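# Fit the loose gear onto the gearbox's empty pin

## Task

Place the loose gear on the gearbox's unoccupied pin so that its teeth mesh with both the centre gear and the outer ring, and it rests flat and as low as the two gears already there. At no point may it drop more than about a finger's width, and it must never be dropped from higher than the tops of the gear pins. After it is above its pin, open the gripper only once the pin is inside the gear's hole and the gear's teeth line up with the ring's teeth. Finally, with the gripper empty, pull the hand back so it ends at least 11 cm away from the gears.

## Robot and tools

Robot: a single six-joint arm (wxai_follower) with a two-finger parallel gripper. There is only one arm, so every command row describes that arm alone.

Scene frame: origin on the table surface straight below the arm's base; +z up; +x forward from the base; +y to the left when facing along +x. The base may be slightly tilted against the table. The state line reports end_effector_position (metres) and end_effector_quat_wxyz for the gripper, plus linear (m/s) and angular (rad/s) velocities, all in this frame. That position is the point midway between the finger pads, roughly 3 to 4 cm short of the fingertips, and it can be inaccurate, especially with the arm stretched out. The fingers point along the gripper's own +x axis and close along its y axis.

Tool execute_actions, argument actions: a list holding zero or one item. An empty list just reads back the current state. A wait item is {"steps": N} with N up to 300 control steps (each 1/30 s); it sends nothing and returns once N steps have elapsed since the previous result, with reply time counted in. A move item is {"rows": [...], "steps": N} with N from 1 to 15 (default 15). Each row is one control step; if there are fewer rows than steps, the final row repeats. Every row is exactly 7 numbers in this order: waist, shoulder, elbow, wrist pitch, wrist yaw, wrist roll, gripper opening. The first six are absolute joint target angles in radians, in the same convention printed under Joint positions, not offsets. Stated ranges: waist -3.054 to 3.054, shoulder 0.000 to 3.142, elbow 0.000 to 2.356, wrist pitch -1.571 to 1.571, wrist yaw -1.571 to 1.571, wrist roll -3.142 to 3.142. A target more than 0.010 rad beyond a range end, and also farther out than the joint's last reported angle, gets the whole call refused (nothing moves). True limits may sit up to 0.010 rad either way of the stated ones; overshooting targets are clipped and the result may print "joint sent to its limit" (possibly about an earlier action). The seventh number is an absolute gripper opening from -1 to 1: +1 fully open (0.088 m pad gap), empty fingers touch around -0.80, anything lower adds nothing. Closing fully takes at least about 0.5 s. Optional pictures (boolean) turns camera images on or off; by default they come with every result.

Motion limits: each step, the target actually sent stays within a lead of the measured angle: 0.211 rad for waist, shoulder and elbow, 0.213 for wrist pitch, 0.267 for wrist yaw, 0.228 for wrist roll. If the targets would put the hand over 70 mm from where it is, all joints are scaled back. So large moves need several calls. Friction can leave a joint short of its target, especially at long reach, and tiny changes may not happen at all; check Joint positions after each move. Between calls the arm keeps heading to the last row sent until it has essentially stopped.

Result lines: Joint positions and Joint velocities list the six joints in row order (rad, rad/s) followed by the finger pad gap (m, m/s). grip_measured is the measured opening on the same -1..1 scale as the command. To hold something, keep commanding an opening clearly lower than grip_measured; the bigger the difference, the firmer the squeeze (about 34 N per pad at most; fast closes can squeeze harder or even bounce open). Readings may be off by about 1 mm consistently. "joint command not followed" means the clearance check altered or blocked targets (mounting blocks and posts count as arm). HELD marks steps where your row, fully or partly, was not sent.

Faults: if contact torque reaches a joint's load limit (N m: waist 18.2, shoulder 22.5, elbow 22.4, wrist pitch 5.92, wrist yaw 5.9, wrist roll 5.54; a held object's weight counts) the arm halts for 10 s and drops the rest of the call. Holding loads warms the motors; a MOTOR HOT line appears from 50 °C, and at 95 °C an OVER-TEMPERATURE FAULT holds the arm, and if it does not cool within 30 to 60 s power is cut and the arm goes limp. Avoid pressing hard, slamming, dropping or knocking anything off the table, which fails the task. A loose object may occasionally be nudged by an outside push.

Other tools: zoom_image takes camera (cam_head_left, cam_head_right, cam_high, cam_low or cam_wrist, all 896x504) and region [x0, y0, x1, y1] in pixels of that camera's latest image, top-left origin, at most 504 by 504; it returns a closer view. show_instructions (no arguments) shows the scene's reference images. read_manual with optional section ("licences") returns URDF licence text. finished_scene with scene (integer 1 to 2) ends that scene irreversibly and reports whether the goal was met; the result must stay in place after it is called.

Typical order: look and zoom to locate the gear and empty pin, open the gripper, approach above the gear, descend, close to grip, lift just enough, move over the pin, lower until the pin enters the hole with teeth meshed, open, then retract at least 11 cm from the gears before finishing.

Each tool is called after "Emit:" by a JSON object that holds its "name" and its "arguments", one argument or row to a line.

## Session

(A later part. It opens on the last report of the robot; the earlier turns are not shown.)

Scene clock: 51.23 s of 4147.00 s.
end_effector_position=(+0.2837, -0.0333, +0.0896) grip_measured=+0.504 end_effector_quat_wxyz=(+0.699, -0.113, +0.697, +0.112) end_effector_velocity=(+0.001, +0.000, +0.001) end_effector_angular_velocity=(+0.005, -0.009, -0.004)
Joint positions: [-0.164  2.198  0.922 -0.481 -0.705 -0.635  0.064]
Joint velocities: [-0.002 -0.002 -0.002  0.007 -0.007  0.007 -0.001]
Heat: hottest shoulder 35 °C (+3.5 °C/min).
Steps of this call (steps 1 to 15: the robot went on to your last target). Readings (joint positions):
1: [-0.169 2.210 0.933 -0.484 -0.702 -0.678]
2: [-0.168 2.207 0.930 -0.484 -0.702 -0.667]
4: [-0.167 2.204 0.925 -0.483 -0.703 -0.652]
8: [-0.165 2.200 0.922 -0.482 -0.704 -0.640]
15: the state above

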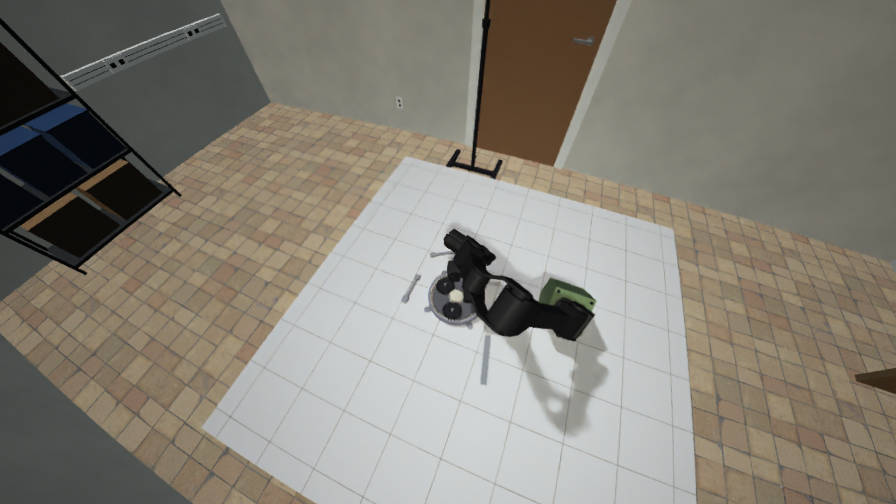

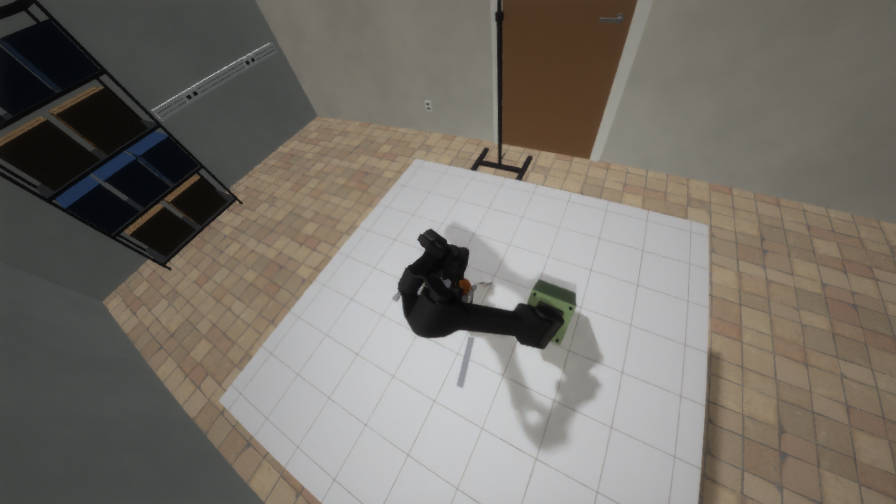

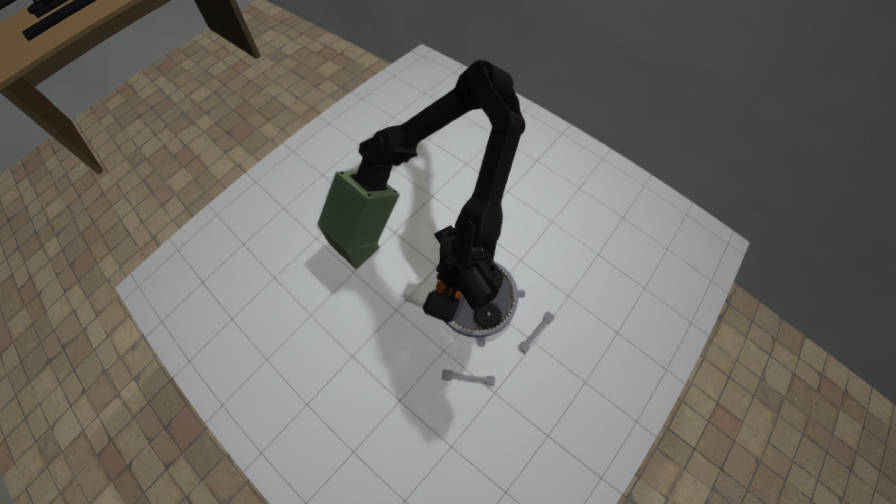

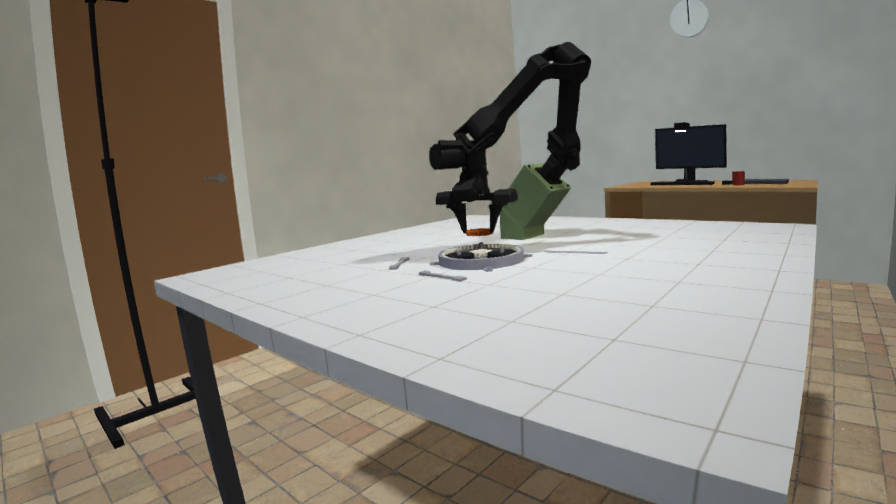

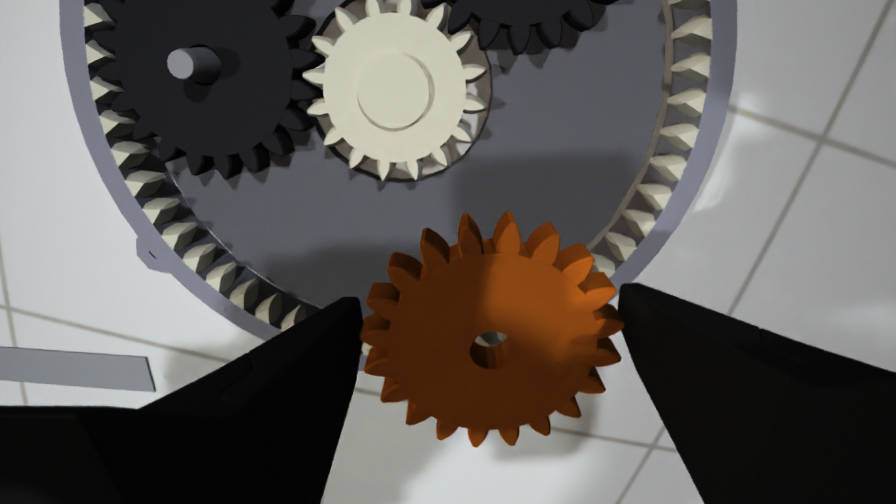

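Emit:
{"name": "execute_actions", "arguments": {
  "actions": [
    {"rows":[[-0.15,2.2,0.925,-0.47,-0.708,-0.75,0.3],[-0.15,2.2,0.925,-0.47,-0.708,-0.75,0.3],[-0.15,2.2,0.925,-0.47,-0.708,-0.75,0.3],[-0.135,2.21,0.932,-0.46,-0.711,-0.87,0.3],[-0.135,2.21,0.932,-0.46,-0.711,-0.87,0.3],[-0.135,2.21,0.932,-0.46,-0.711,-0.87,0.3],[-0.122,2.217,0.94,-0.451,-0.714,-0.98,0.3]],"steps":15}
  ],
  "pictures": false
}}

Emit:
{"name": "execute_actions", "arguments": {
  "actions": [
    {"steps":10}
  ]
}}

Scene clock: 65.67 s of 4147.00 s.
end_effector_position=(+0.2894, -0.0265, +0.0812) grip_measured=+0.504 end_effector_quat_wxyz=(+0.664, -0.242, +0.665, +0.240) end_effector_velocity=(+0.004, -0.000, -0.002) end_effector_angular_velocity=(+0.006, -0.005, +0.146)
Joint positions: [-0.123  2.207  0.931 -0.453 -0.71  -0.962  0.064]
Joint velocities: [ 0.002  0.012  0.012  0.007 -0.007 -0.139 -0.   ]
Heat: hottest waist 36 °C (+4.0 °C/min).
Steps of this call (steps 1 to 15: the robot went on to your last target; steps 16 to 418: nothing new was sent; steps 419 to 433: all 15 steps of this action). Readings (joint positions):
419: [-0.162 2.196 0.921 -0.480 -0.706 -0.649]
420: [-0.160 2.196 0.921 -0.478 -0.706 -0.673]
422: [-0.154 2.196 0.921 -0.473 -0.706 -0.729]
426: [-0.135 2.200 0.924 -0.462 -0.708 -0.870]
433: the state above

Scene clock: 66.00 s of 4147.00 s.
end_effector_position=(+0.2897, -0.0264, +0.0810) grip_measured=+0.504 end_effector_quat_wxyz=(+0.663, -0.246, +0.663, +0.245) end_effector_velocity=(-0.004, +0.005, -0.000) end_effector_angular_velocity=(+0.026, +0.012, -0.005)
Joint positions: [-0.122  2.208  0.932 -0.452 -0.711 -0.975  0.064]
Joint velocities: [ 0.002 -0.002 -0.002 -0.022 -0.022 -0.007  0.001]
Heat: hottest waist 36 °C (+4.0 °C/min).
Steps of this call (steps 1 to 10: the robot went on to your last target). Readings (joint positions):
1: [-0.123 2.207 0.931 -0.453 -0.710 -0.965]
2: [-0.123 2.207 0.932 -0.453 -0.710 -0.968]
4: [-0.123 2.208 0.932 -0.453 -0.711 -0.971]
8: [-0.122 2.208 0.932 -0.453 -0.711 -0.974]
10: the state above

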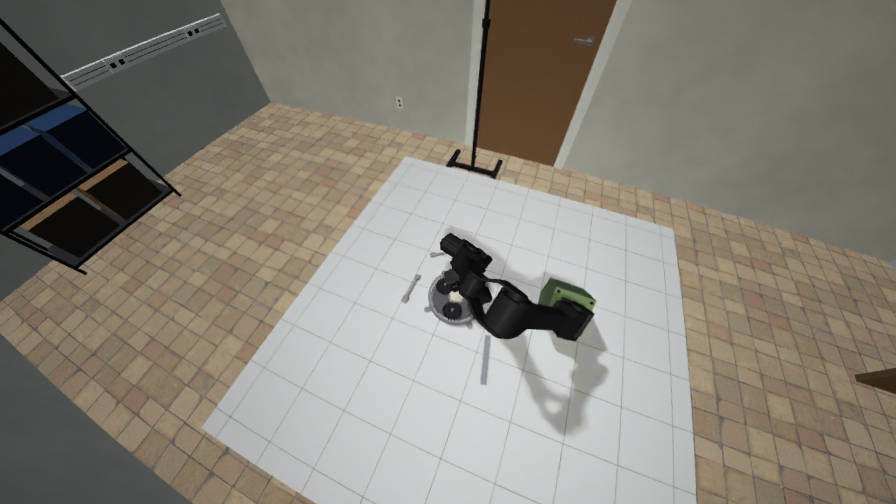

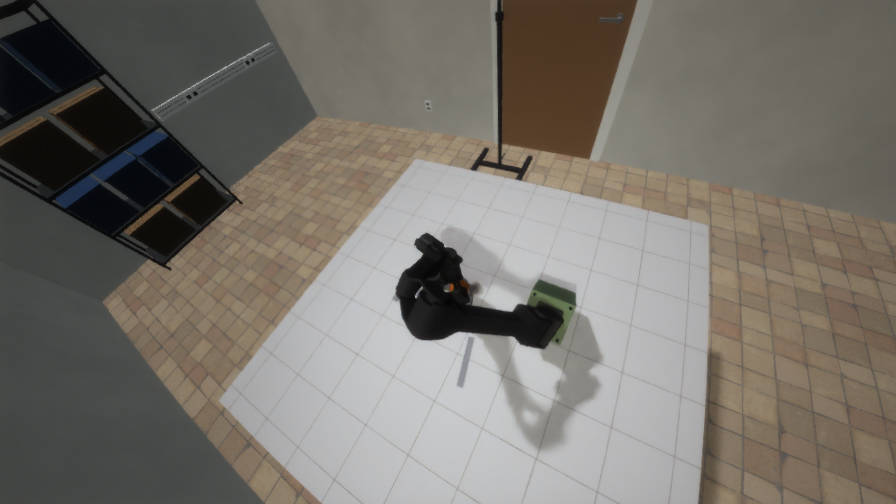

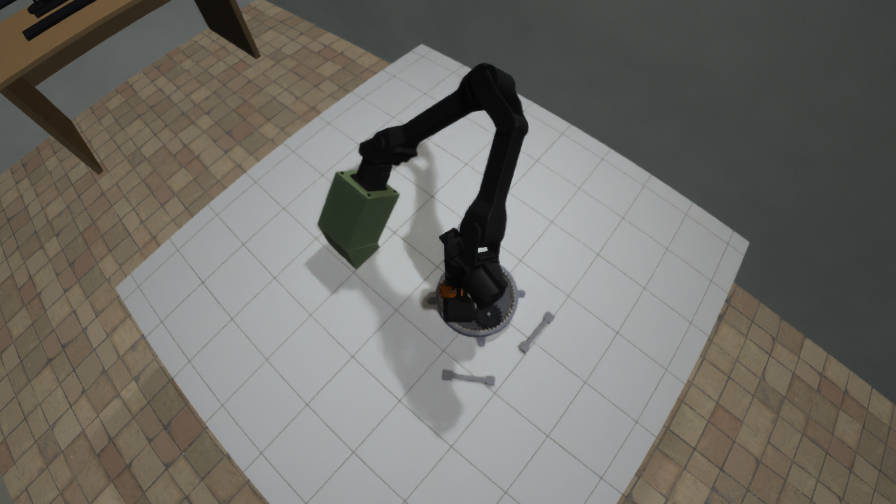

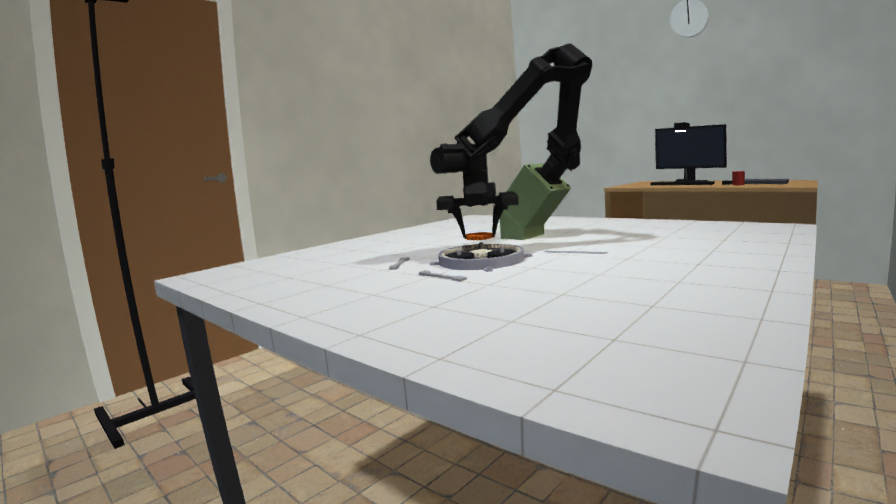

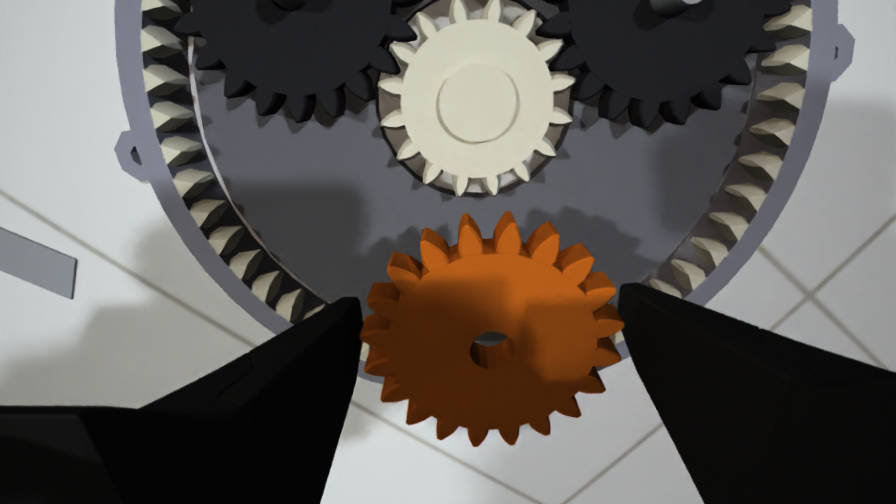

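Emit:
{"name": "execute_actions", "arguments": {
  "actions": [
    {"rows":[[-0.11,2.22,0.915,-0.43,-0.715,-0.97,0.3],[-0.11,2.22,0.915,-0.43,-0.715,-0.97,0.3],[-0.11,2.22,0.915,-0.43,-0.715,-0.97,0.3],[-0.11,2.22,0.915,-0.43,-0.715,-0.97,0.3],[-0.097,2.224,0.903,-0.402,-0.717,-0.95,0.3]],"steps":15}
  ]
}}

Emit:
{"name": "zoom_image", "arguments": {
  "camera": "cam_wrist",
  "region": [400,260,600,400]
}}

Emit:
{"name": "zoom_image", "arguments": {
  "camera": "cam_low",
  "region": [430,210,530,275]
}}

Scene clock: 79.23 s of 4147.00 s.
end_effector_position=(+0.2864, -0.0240, +0.0718) grip_measured=+0.504 end_effector_quat_wxyz=(+0.660, -0.249, +0.663, +0.249) end_effector_velocity=(+0.001, +0.001, +0.001) end_effector_angular_velocity=(+0.006, -0.009, -0.004)
Joint positions: [-0.098  2.216  0.909 -0.405 -0.714 -0.955  0.064]
Joint velocities: [-0.002 -0.002 -0.002  0.007 -0.007  0.007 -0.001]
Heat: hottest waist 36 °C (+4.0 °C/min).
Steps of this call (steps 1 to 30: the robot went on to your last target; steps 31 to 382: nothing new was sent; steps 383 to 397: all 15 steps of this action). Readings (joint positions):
383: [-0.121 2.210 0.932 -0.449 -0.711 -0.976]
384: [-0.119 2.210 0.931 -0.444 -0.711 -0.976]
386: [-0.115 2.210 0.928 -0.439 -0.711 -0.976]
390: [-0.103 2.213 0.915 -0.416 -0.713 -0.962]
397: the state above

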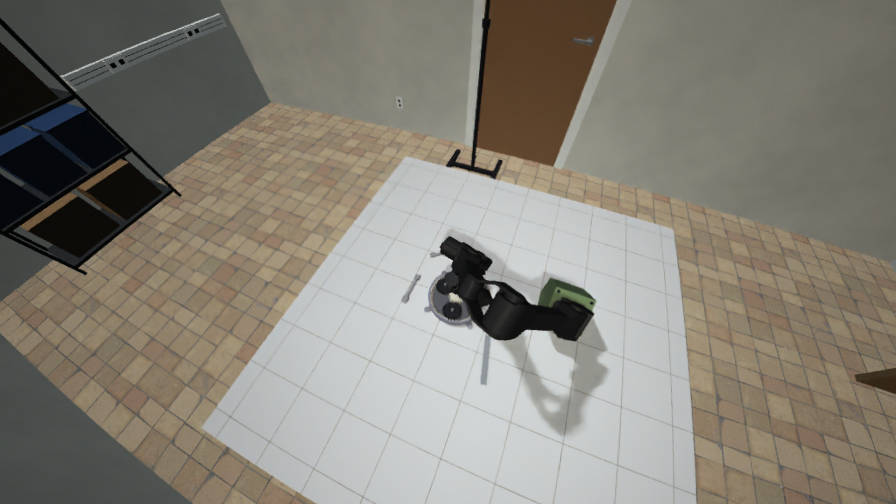

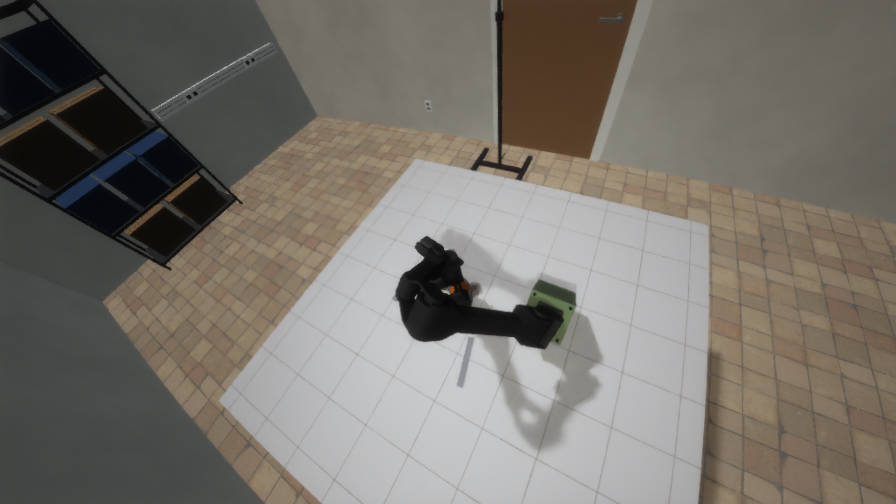

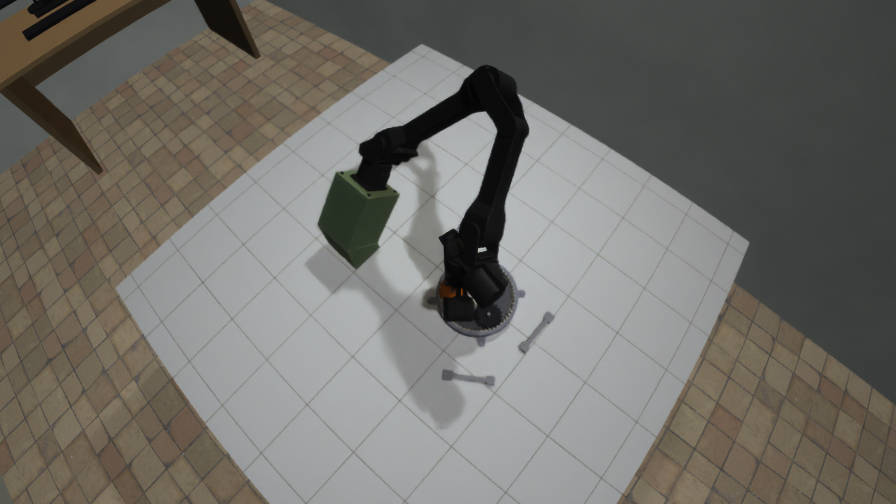

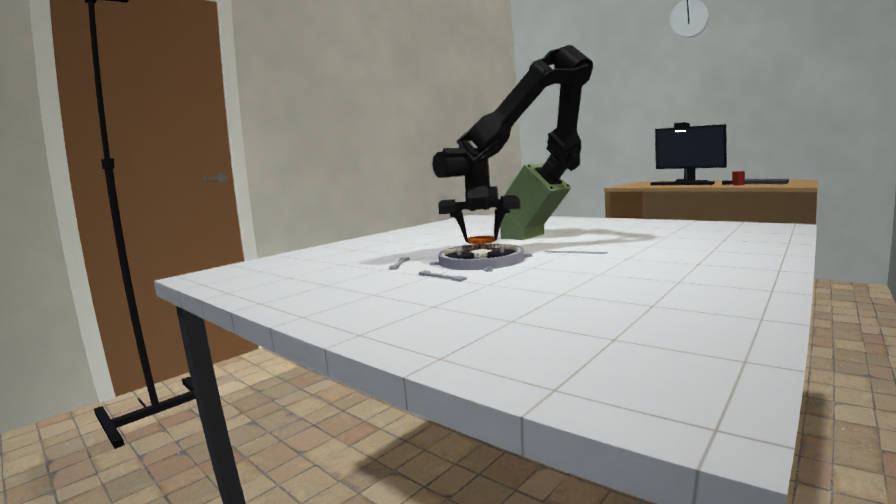

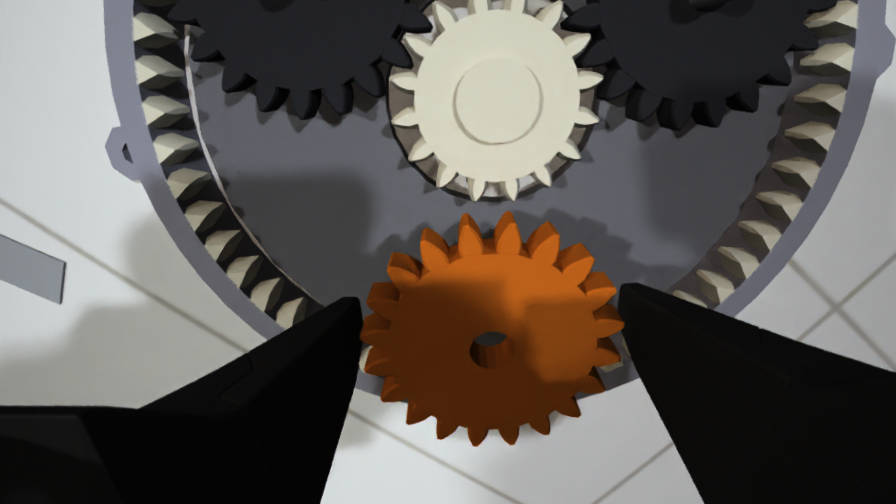

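Region (400, 260, 600, 400) of cam_wrist's 896x504 image, scaled by 2.520, with more detail than that image has; it fills the top 353 rows of this view, and the rest is white.

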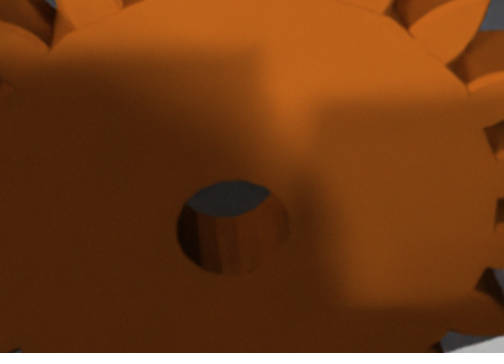

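Region (430, 210, 530, 275) of cam_low's 896x504 image, scaled by 5.040, with more detail than that image has; it fills the top 328 rows of this view, and the rest is white.

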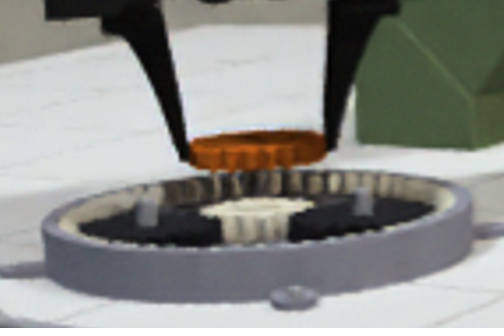

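Emit:
{"name": "execute_actions", "arguments": {
  "actions": [
    {"rows":[[-0.081,2.243,0.897,-0.367,-0.719,-0.936,0.3]],"steps":15}
  ]
}}

Emit:
{"name": "zoom_image", "arguments": {
  "camera": "cam_wrist",
  "region": [350,50,650,420]
}}

Scene clock: 92.73 s of 4147.00 s.
end_effector_position=(+0.2874, -0.0274, +0.0703) grip_measured=+0.504 end_effector_quat_wxyz=(+0.665, -0.250, +0.661, +0.243) end_effector_velocity=(+0.003, -0.002, +0.001) end_effector_angular_velocity=(-0.011, -0.016, +0.020)
Joint positions: [-0.101  2.222  0.901 -0.376 -0.71  -0.941  0.064]
Joint velocities: [-0.002 -0.002 -0.002  0.022  0.007 -0.007 -0.002]
Heat: hottest waist 37 °C (+3.0 °C/min).
Steps of this call (steps 1 to 15: the robot went on to your last target; steps 16 to 390: nothing new was sent; steps 391 to 405: all 15 steps of this action). Readings (joint positions):
391: [-0.096 2.219 0.906 -0.399 -0.714 -0.952]
392: [-0.096 2.219 0.906 -0.397 -0.713 -0.949]
394: [-0.097 2.219 0.903 -0.390 -0.714 -0.945]
398: [-0.100 2.221 0.901 -0.381 -0.711 -0.942]
405: the state above

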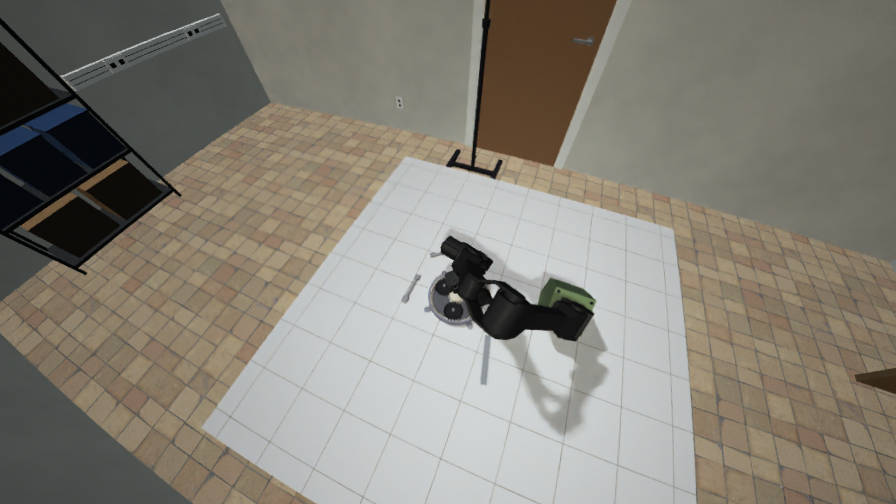

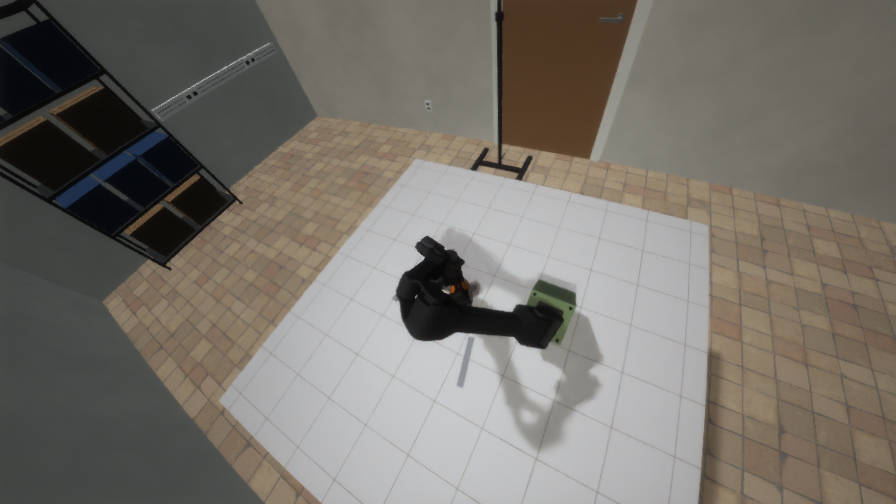

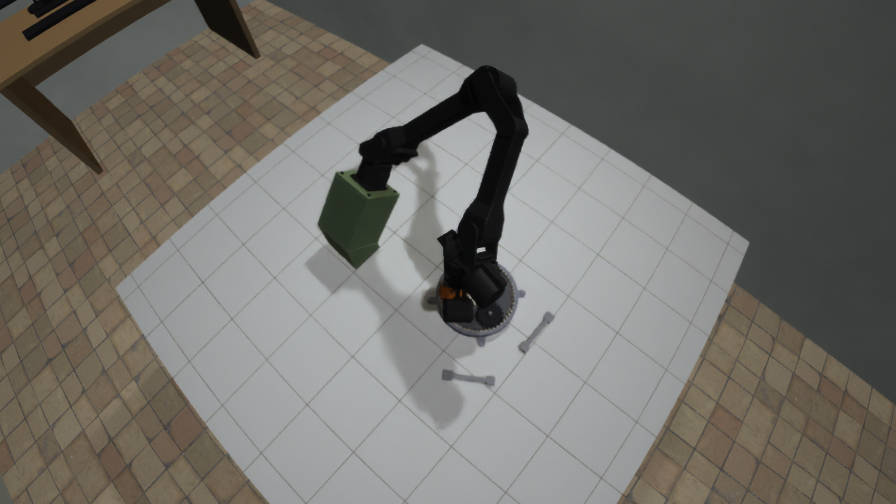

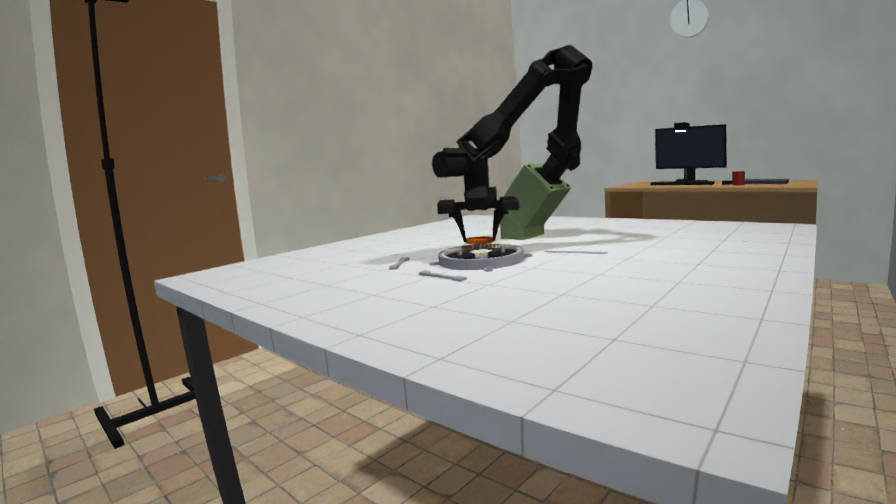

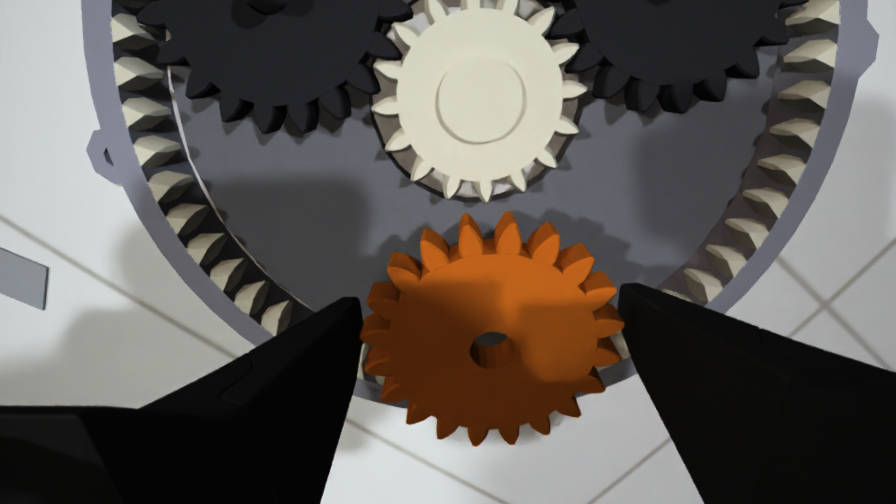

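Region (350, 50, 650, 420) of cam_wrist's 896x504 image, scaled by 1.362, with more detail than that image has; it fills the left 409 columns of this view, and the rest is white.

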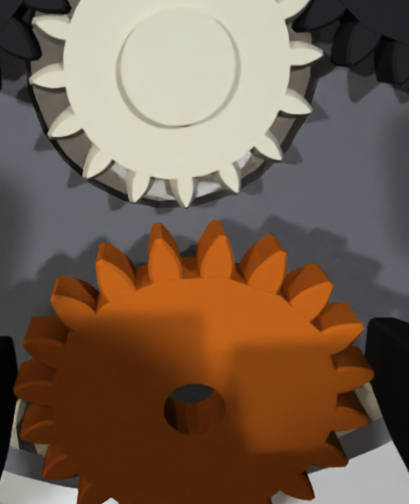

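Emit:
{"name": "show_instructions", "arguments": {

}}

Emit:
{"name": "execute_actions", "arguments": {
  "actions": [
    {"rows":[[-0.073,2.262,0.895,-0.345,-0.72,-0.925,0.3]],"steps":15}
  ]
}}

Reference images for this scene: manual page 1, manual page 2, manual page 3, manual page 4.

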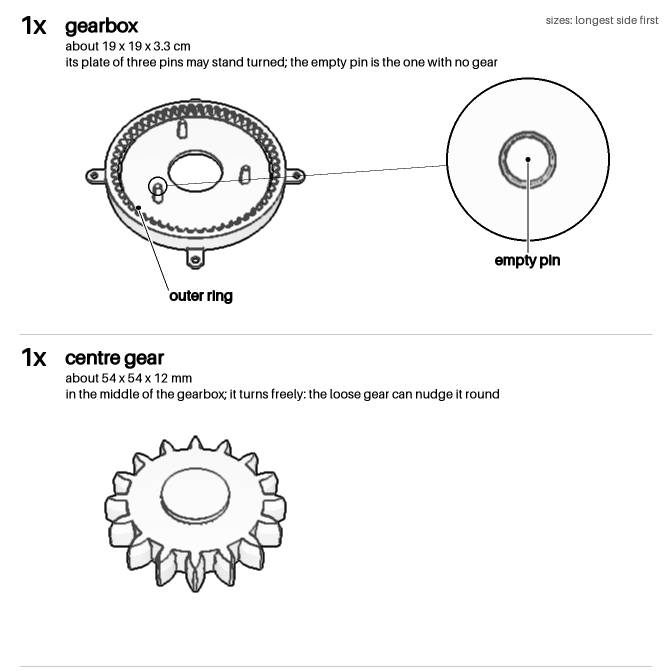

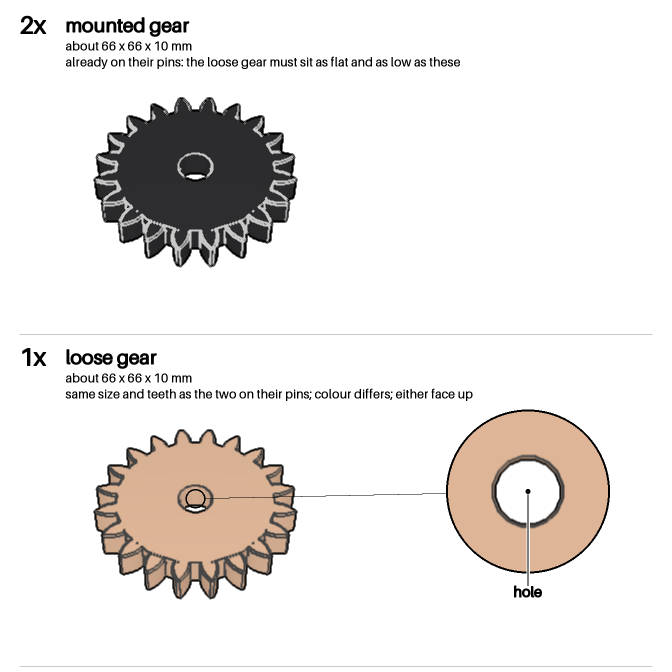

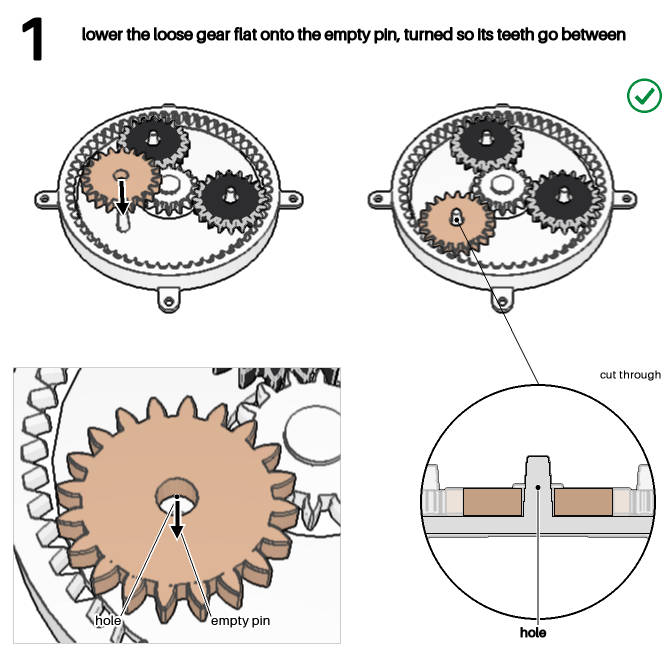

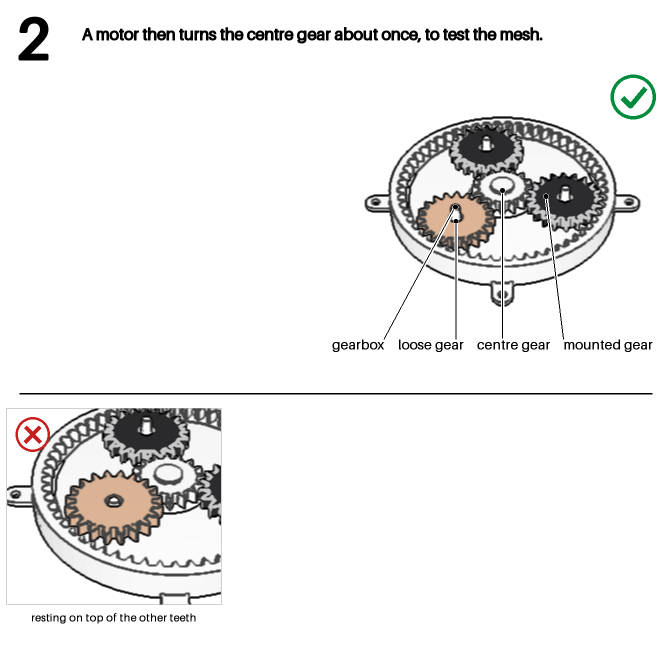

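Scene clock: 95.00 s of 4147.00 s.
end_effector_position=(+0.2896, -0.0313, +0.0695) grip_measured=+0.504 end_effector_quat_wxyz=(+0.669, -0.251, +0.658, +0.237) end_effector_velocity=(-0.002, +0.000, -0.000) end_effector_angular_velocity=(+0.009, +0.006, -0.002)
Joint positions: [-0.107  2.231  0.901 -0.355 -0.707 -0.93   0.064]
Joint velocities: [-0.002  0.002 -0.002 -0.007 -0.007 -0.007 -0.   ]
Heat: hottest waist 36 °C (+2.0 °C/min).
Steps of this call (steps 1 to 15: the robot went on to your last target; steps 16 to 53: nothing new was sent; steps 54 to 68: all 15 steps of this action). Readings (joint positions):
54: [-0.101 2.224 0.901 -0.371 -0.708 -0.939]
55: [-0.101 2.226 0.901 -0.370 -0.708 -0.936]
57: [-0.103 2.227 0.901 -0.366 -0.709 -0.933]
61: [-0.106 2.231 0.901 -0.356 -0.707 -0.931]
68: the state above

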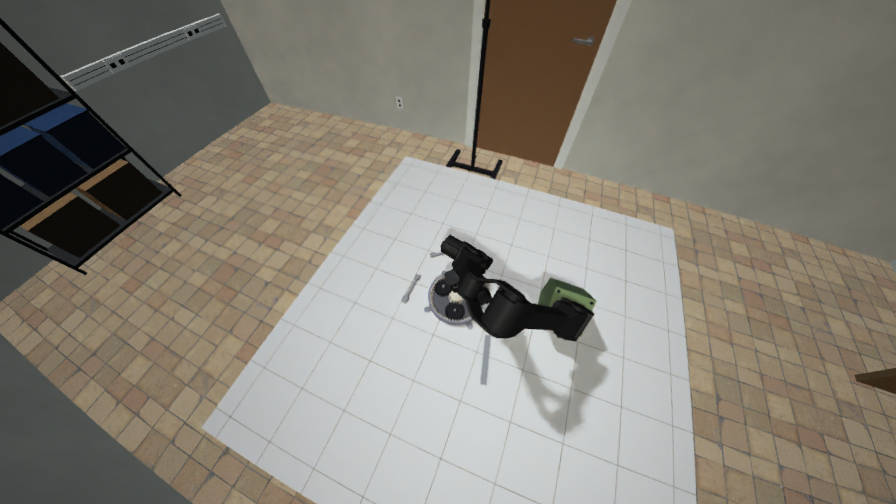

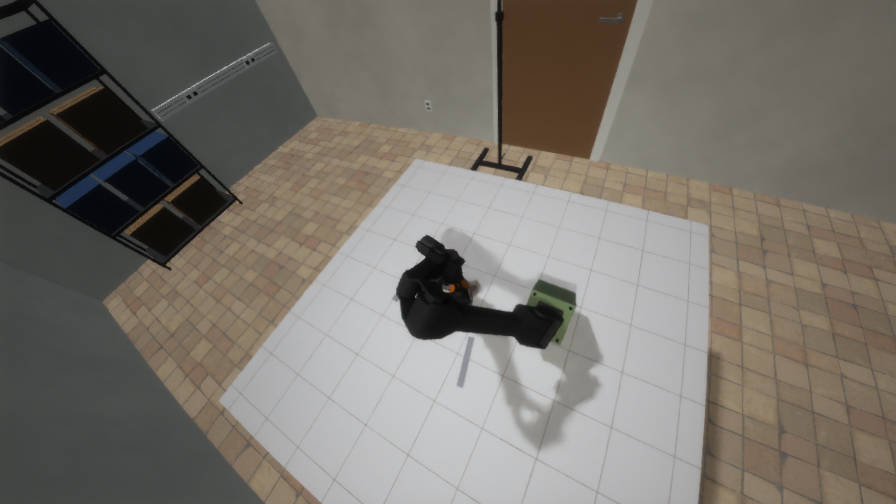

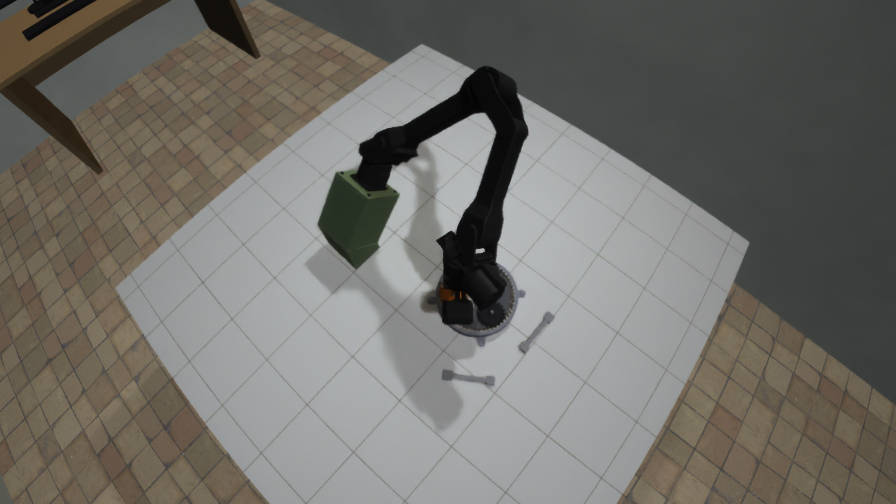

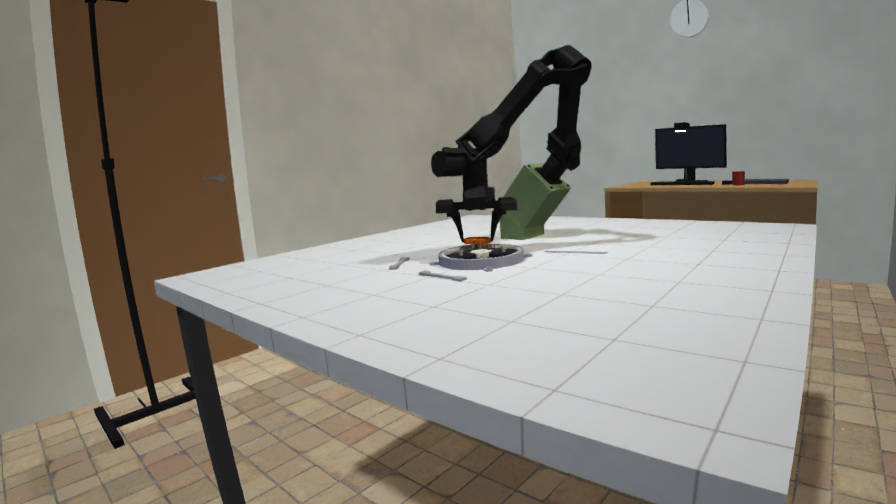

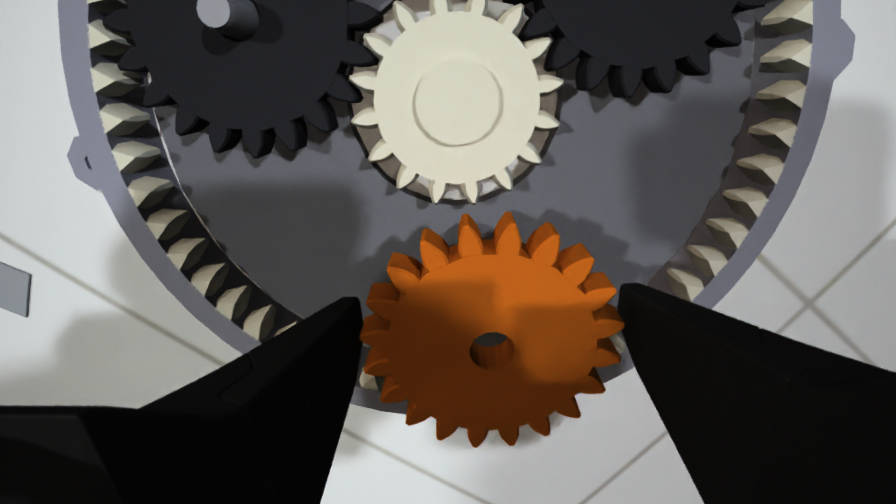

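Emit:
{"name": "execute_actions", "arguments": {
  "actions": [
    {"rows":[[-0.05,2.245,0.897,-0.365,-0.719,-0.936,0.3]],"steps":15}
  ]
}}

Scene clock: 103.40 s of 4147.00 s.
end_effector_position=(+0.2878, -0.0293, +0.0682) grip_measured=+0.504 end_effector_quat_wxyz=(+0.664, -0.251, +0.663, +0.239) end_effector_velocity=(+0.003, +0.003, +0.002) end_effector_angular_velocity=(+0.019, -0.016, -0.001)
Joint positions: [-0.098  2.23   0.903 -0.366 -0.703 -0.932  0.064]
Joint velocities: [-0.002 -0.007 -0.002  0.007 -0.022  0.007  0.   ]
Heat: hottest waist 35 °C (+1.0 °C/min).
Steps of this call (steps 1 to 15: the robot went on to your last target; steps 16 to 237: nothing new was sent; steps 238 to 252: all 15 steps of this action). Readings (joint positions):
238: [-0.104 2.233 0.901 -0.350 -0.707 -0.929]
239: [-0.103 2.233 0.901 -0.353 -0.705 -0.929]
241: [-0.101 2.233 0.903 -0.358 -0.703 -0.929]
245: [-0.099 2.231 0.903 -0.364 -0.703 -0.931]
252: the state above

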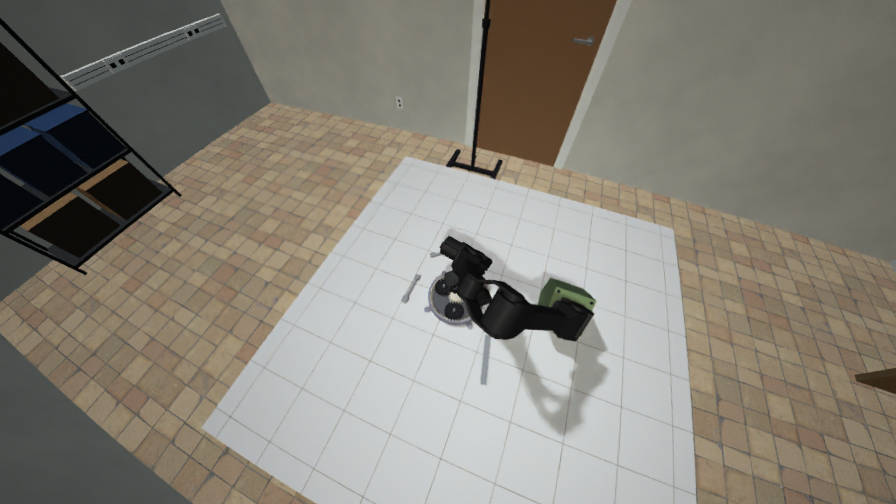

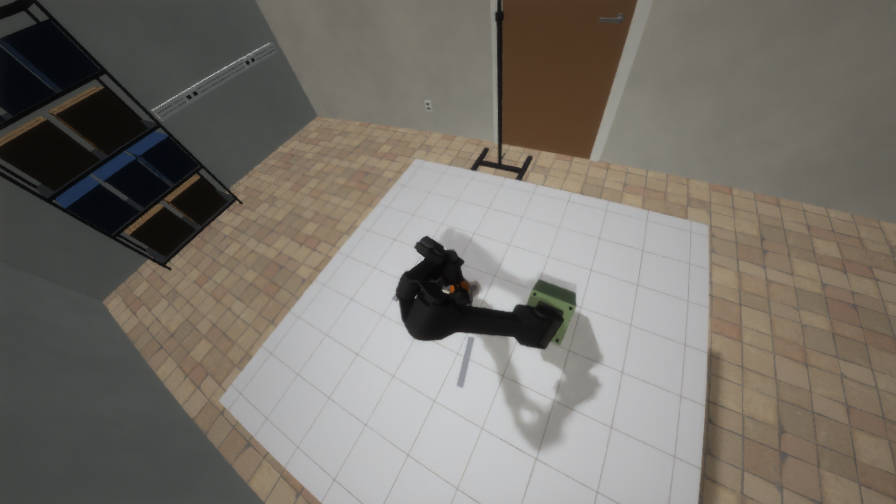

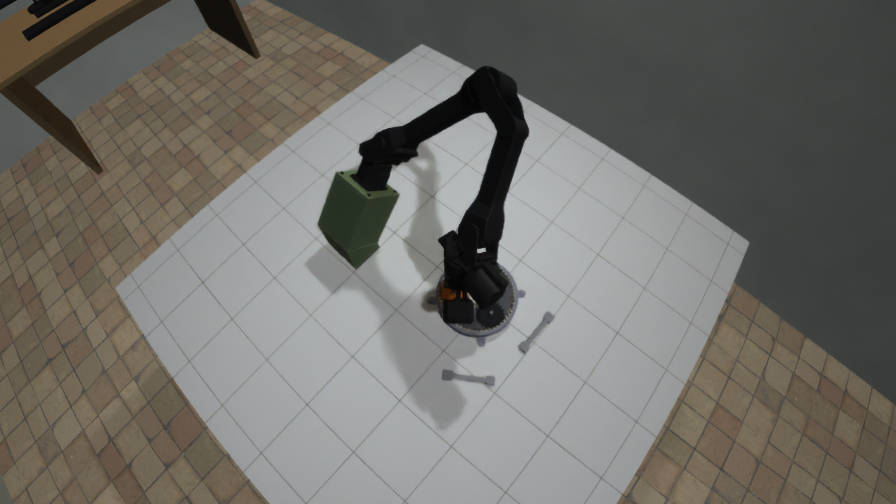

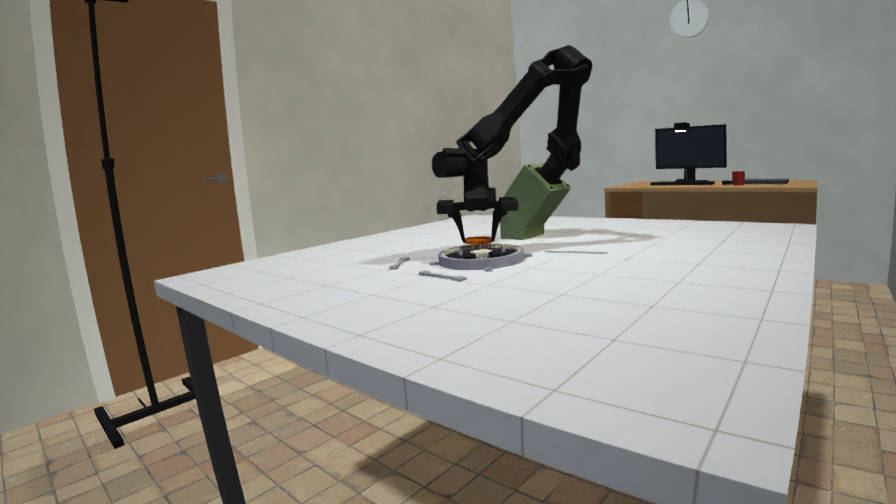

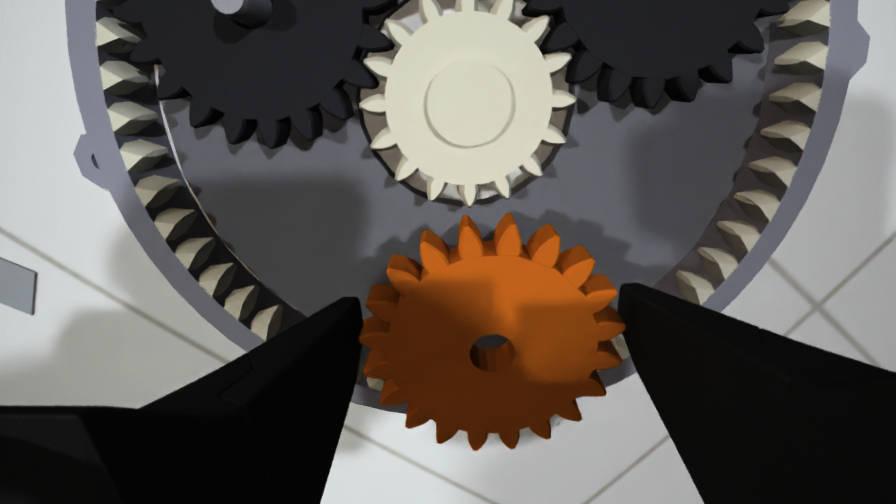

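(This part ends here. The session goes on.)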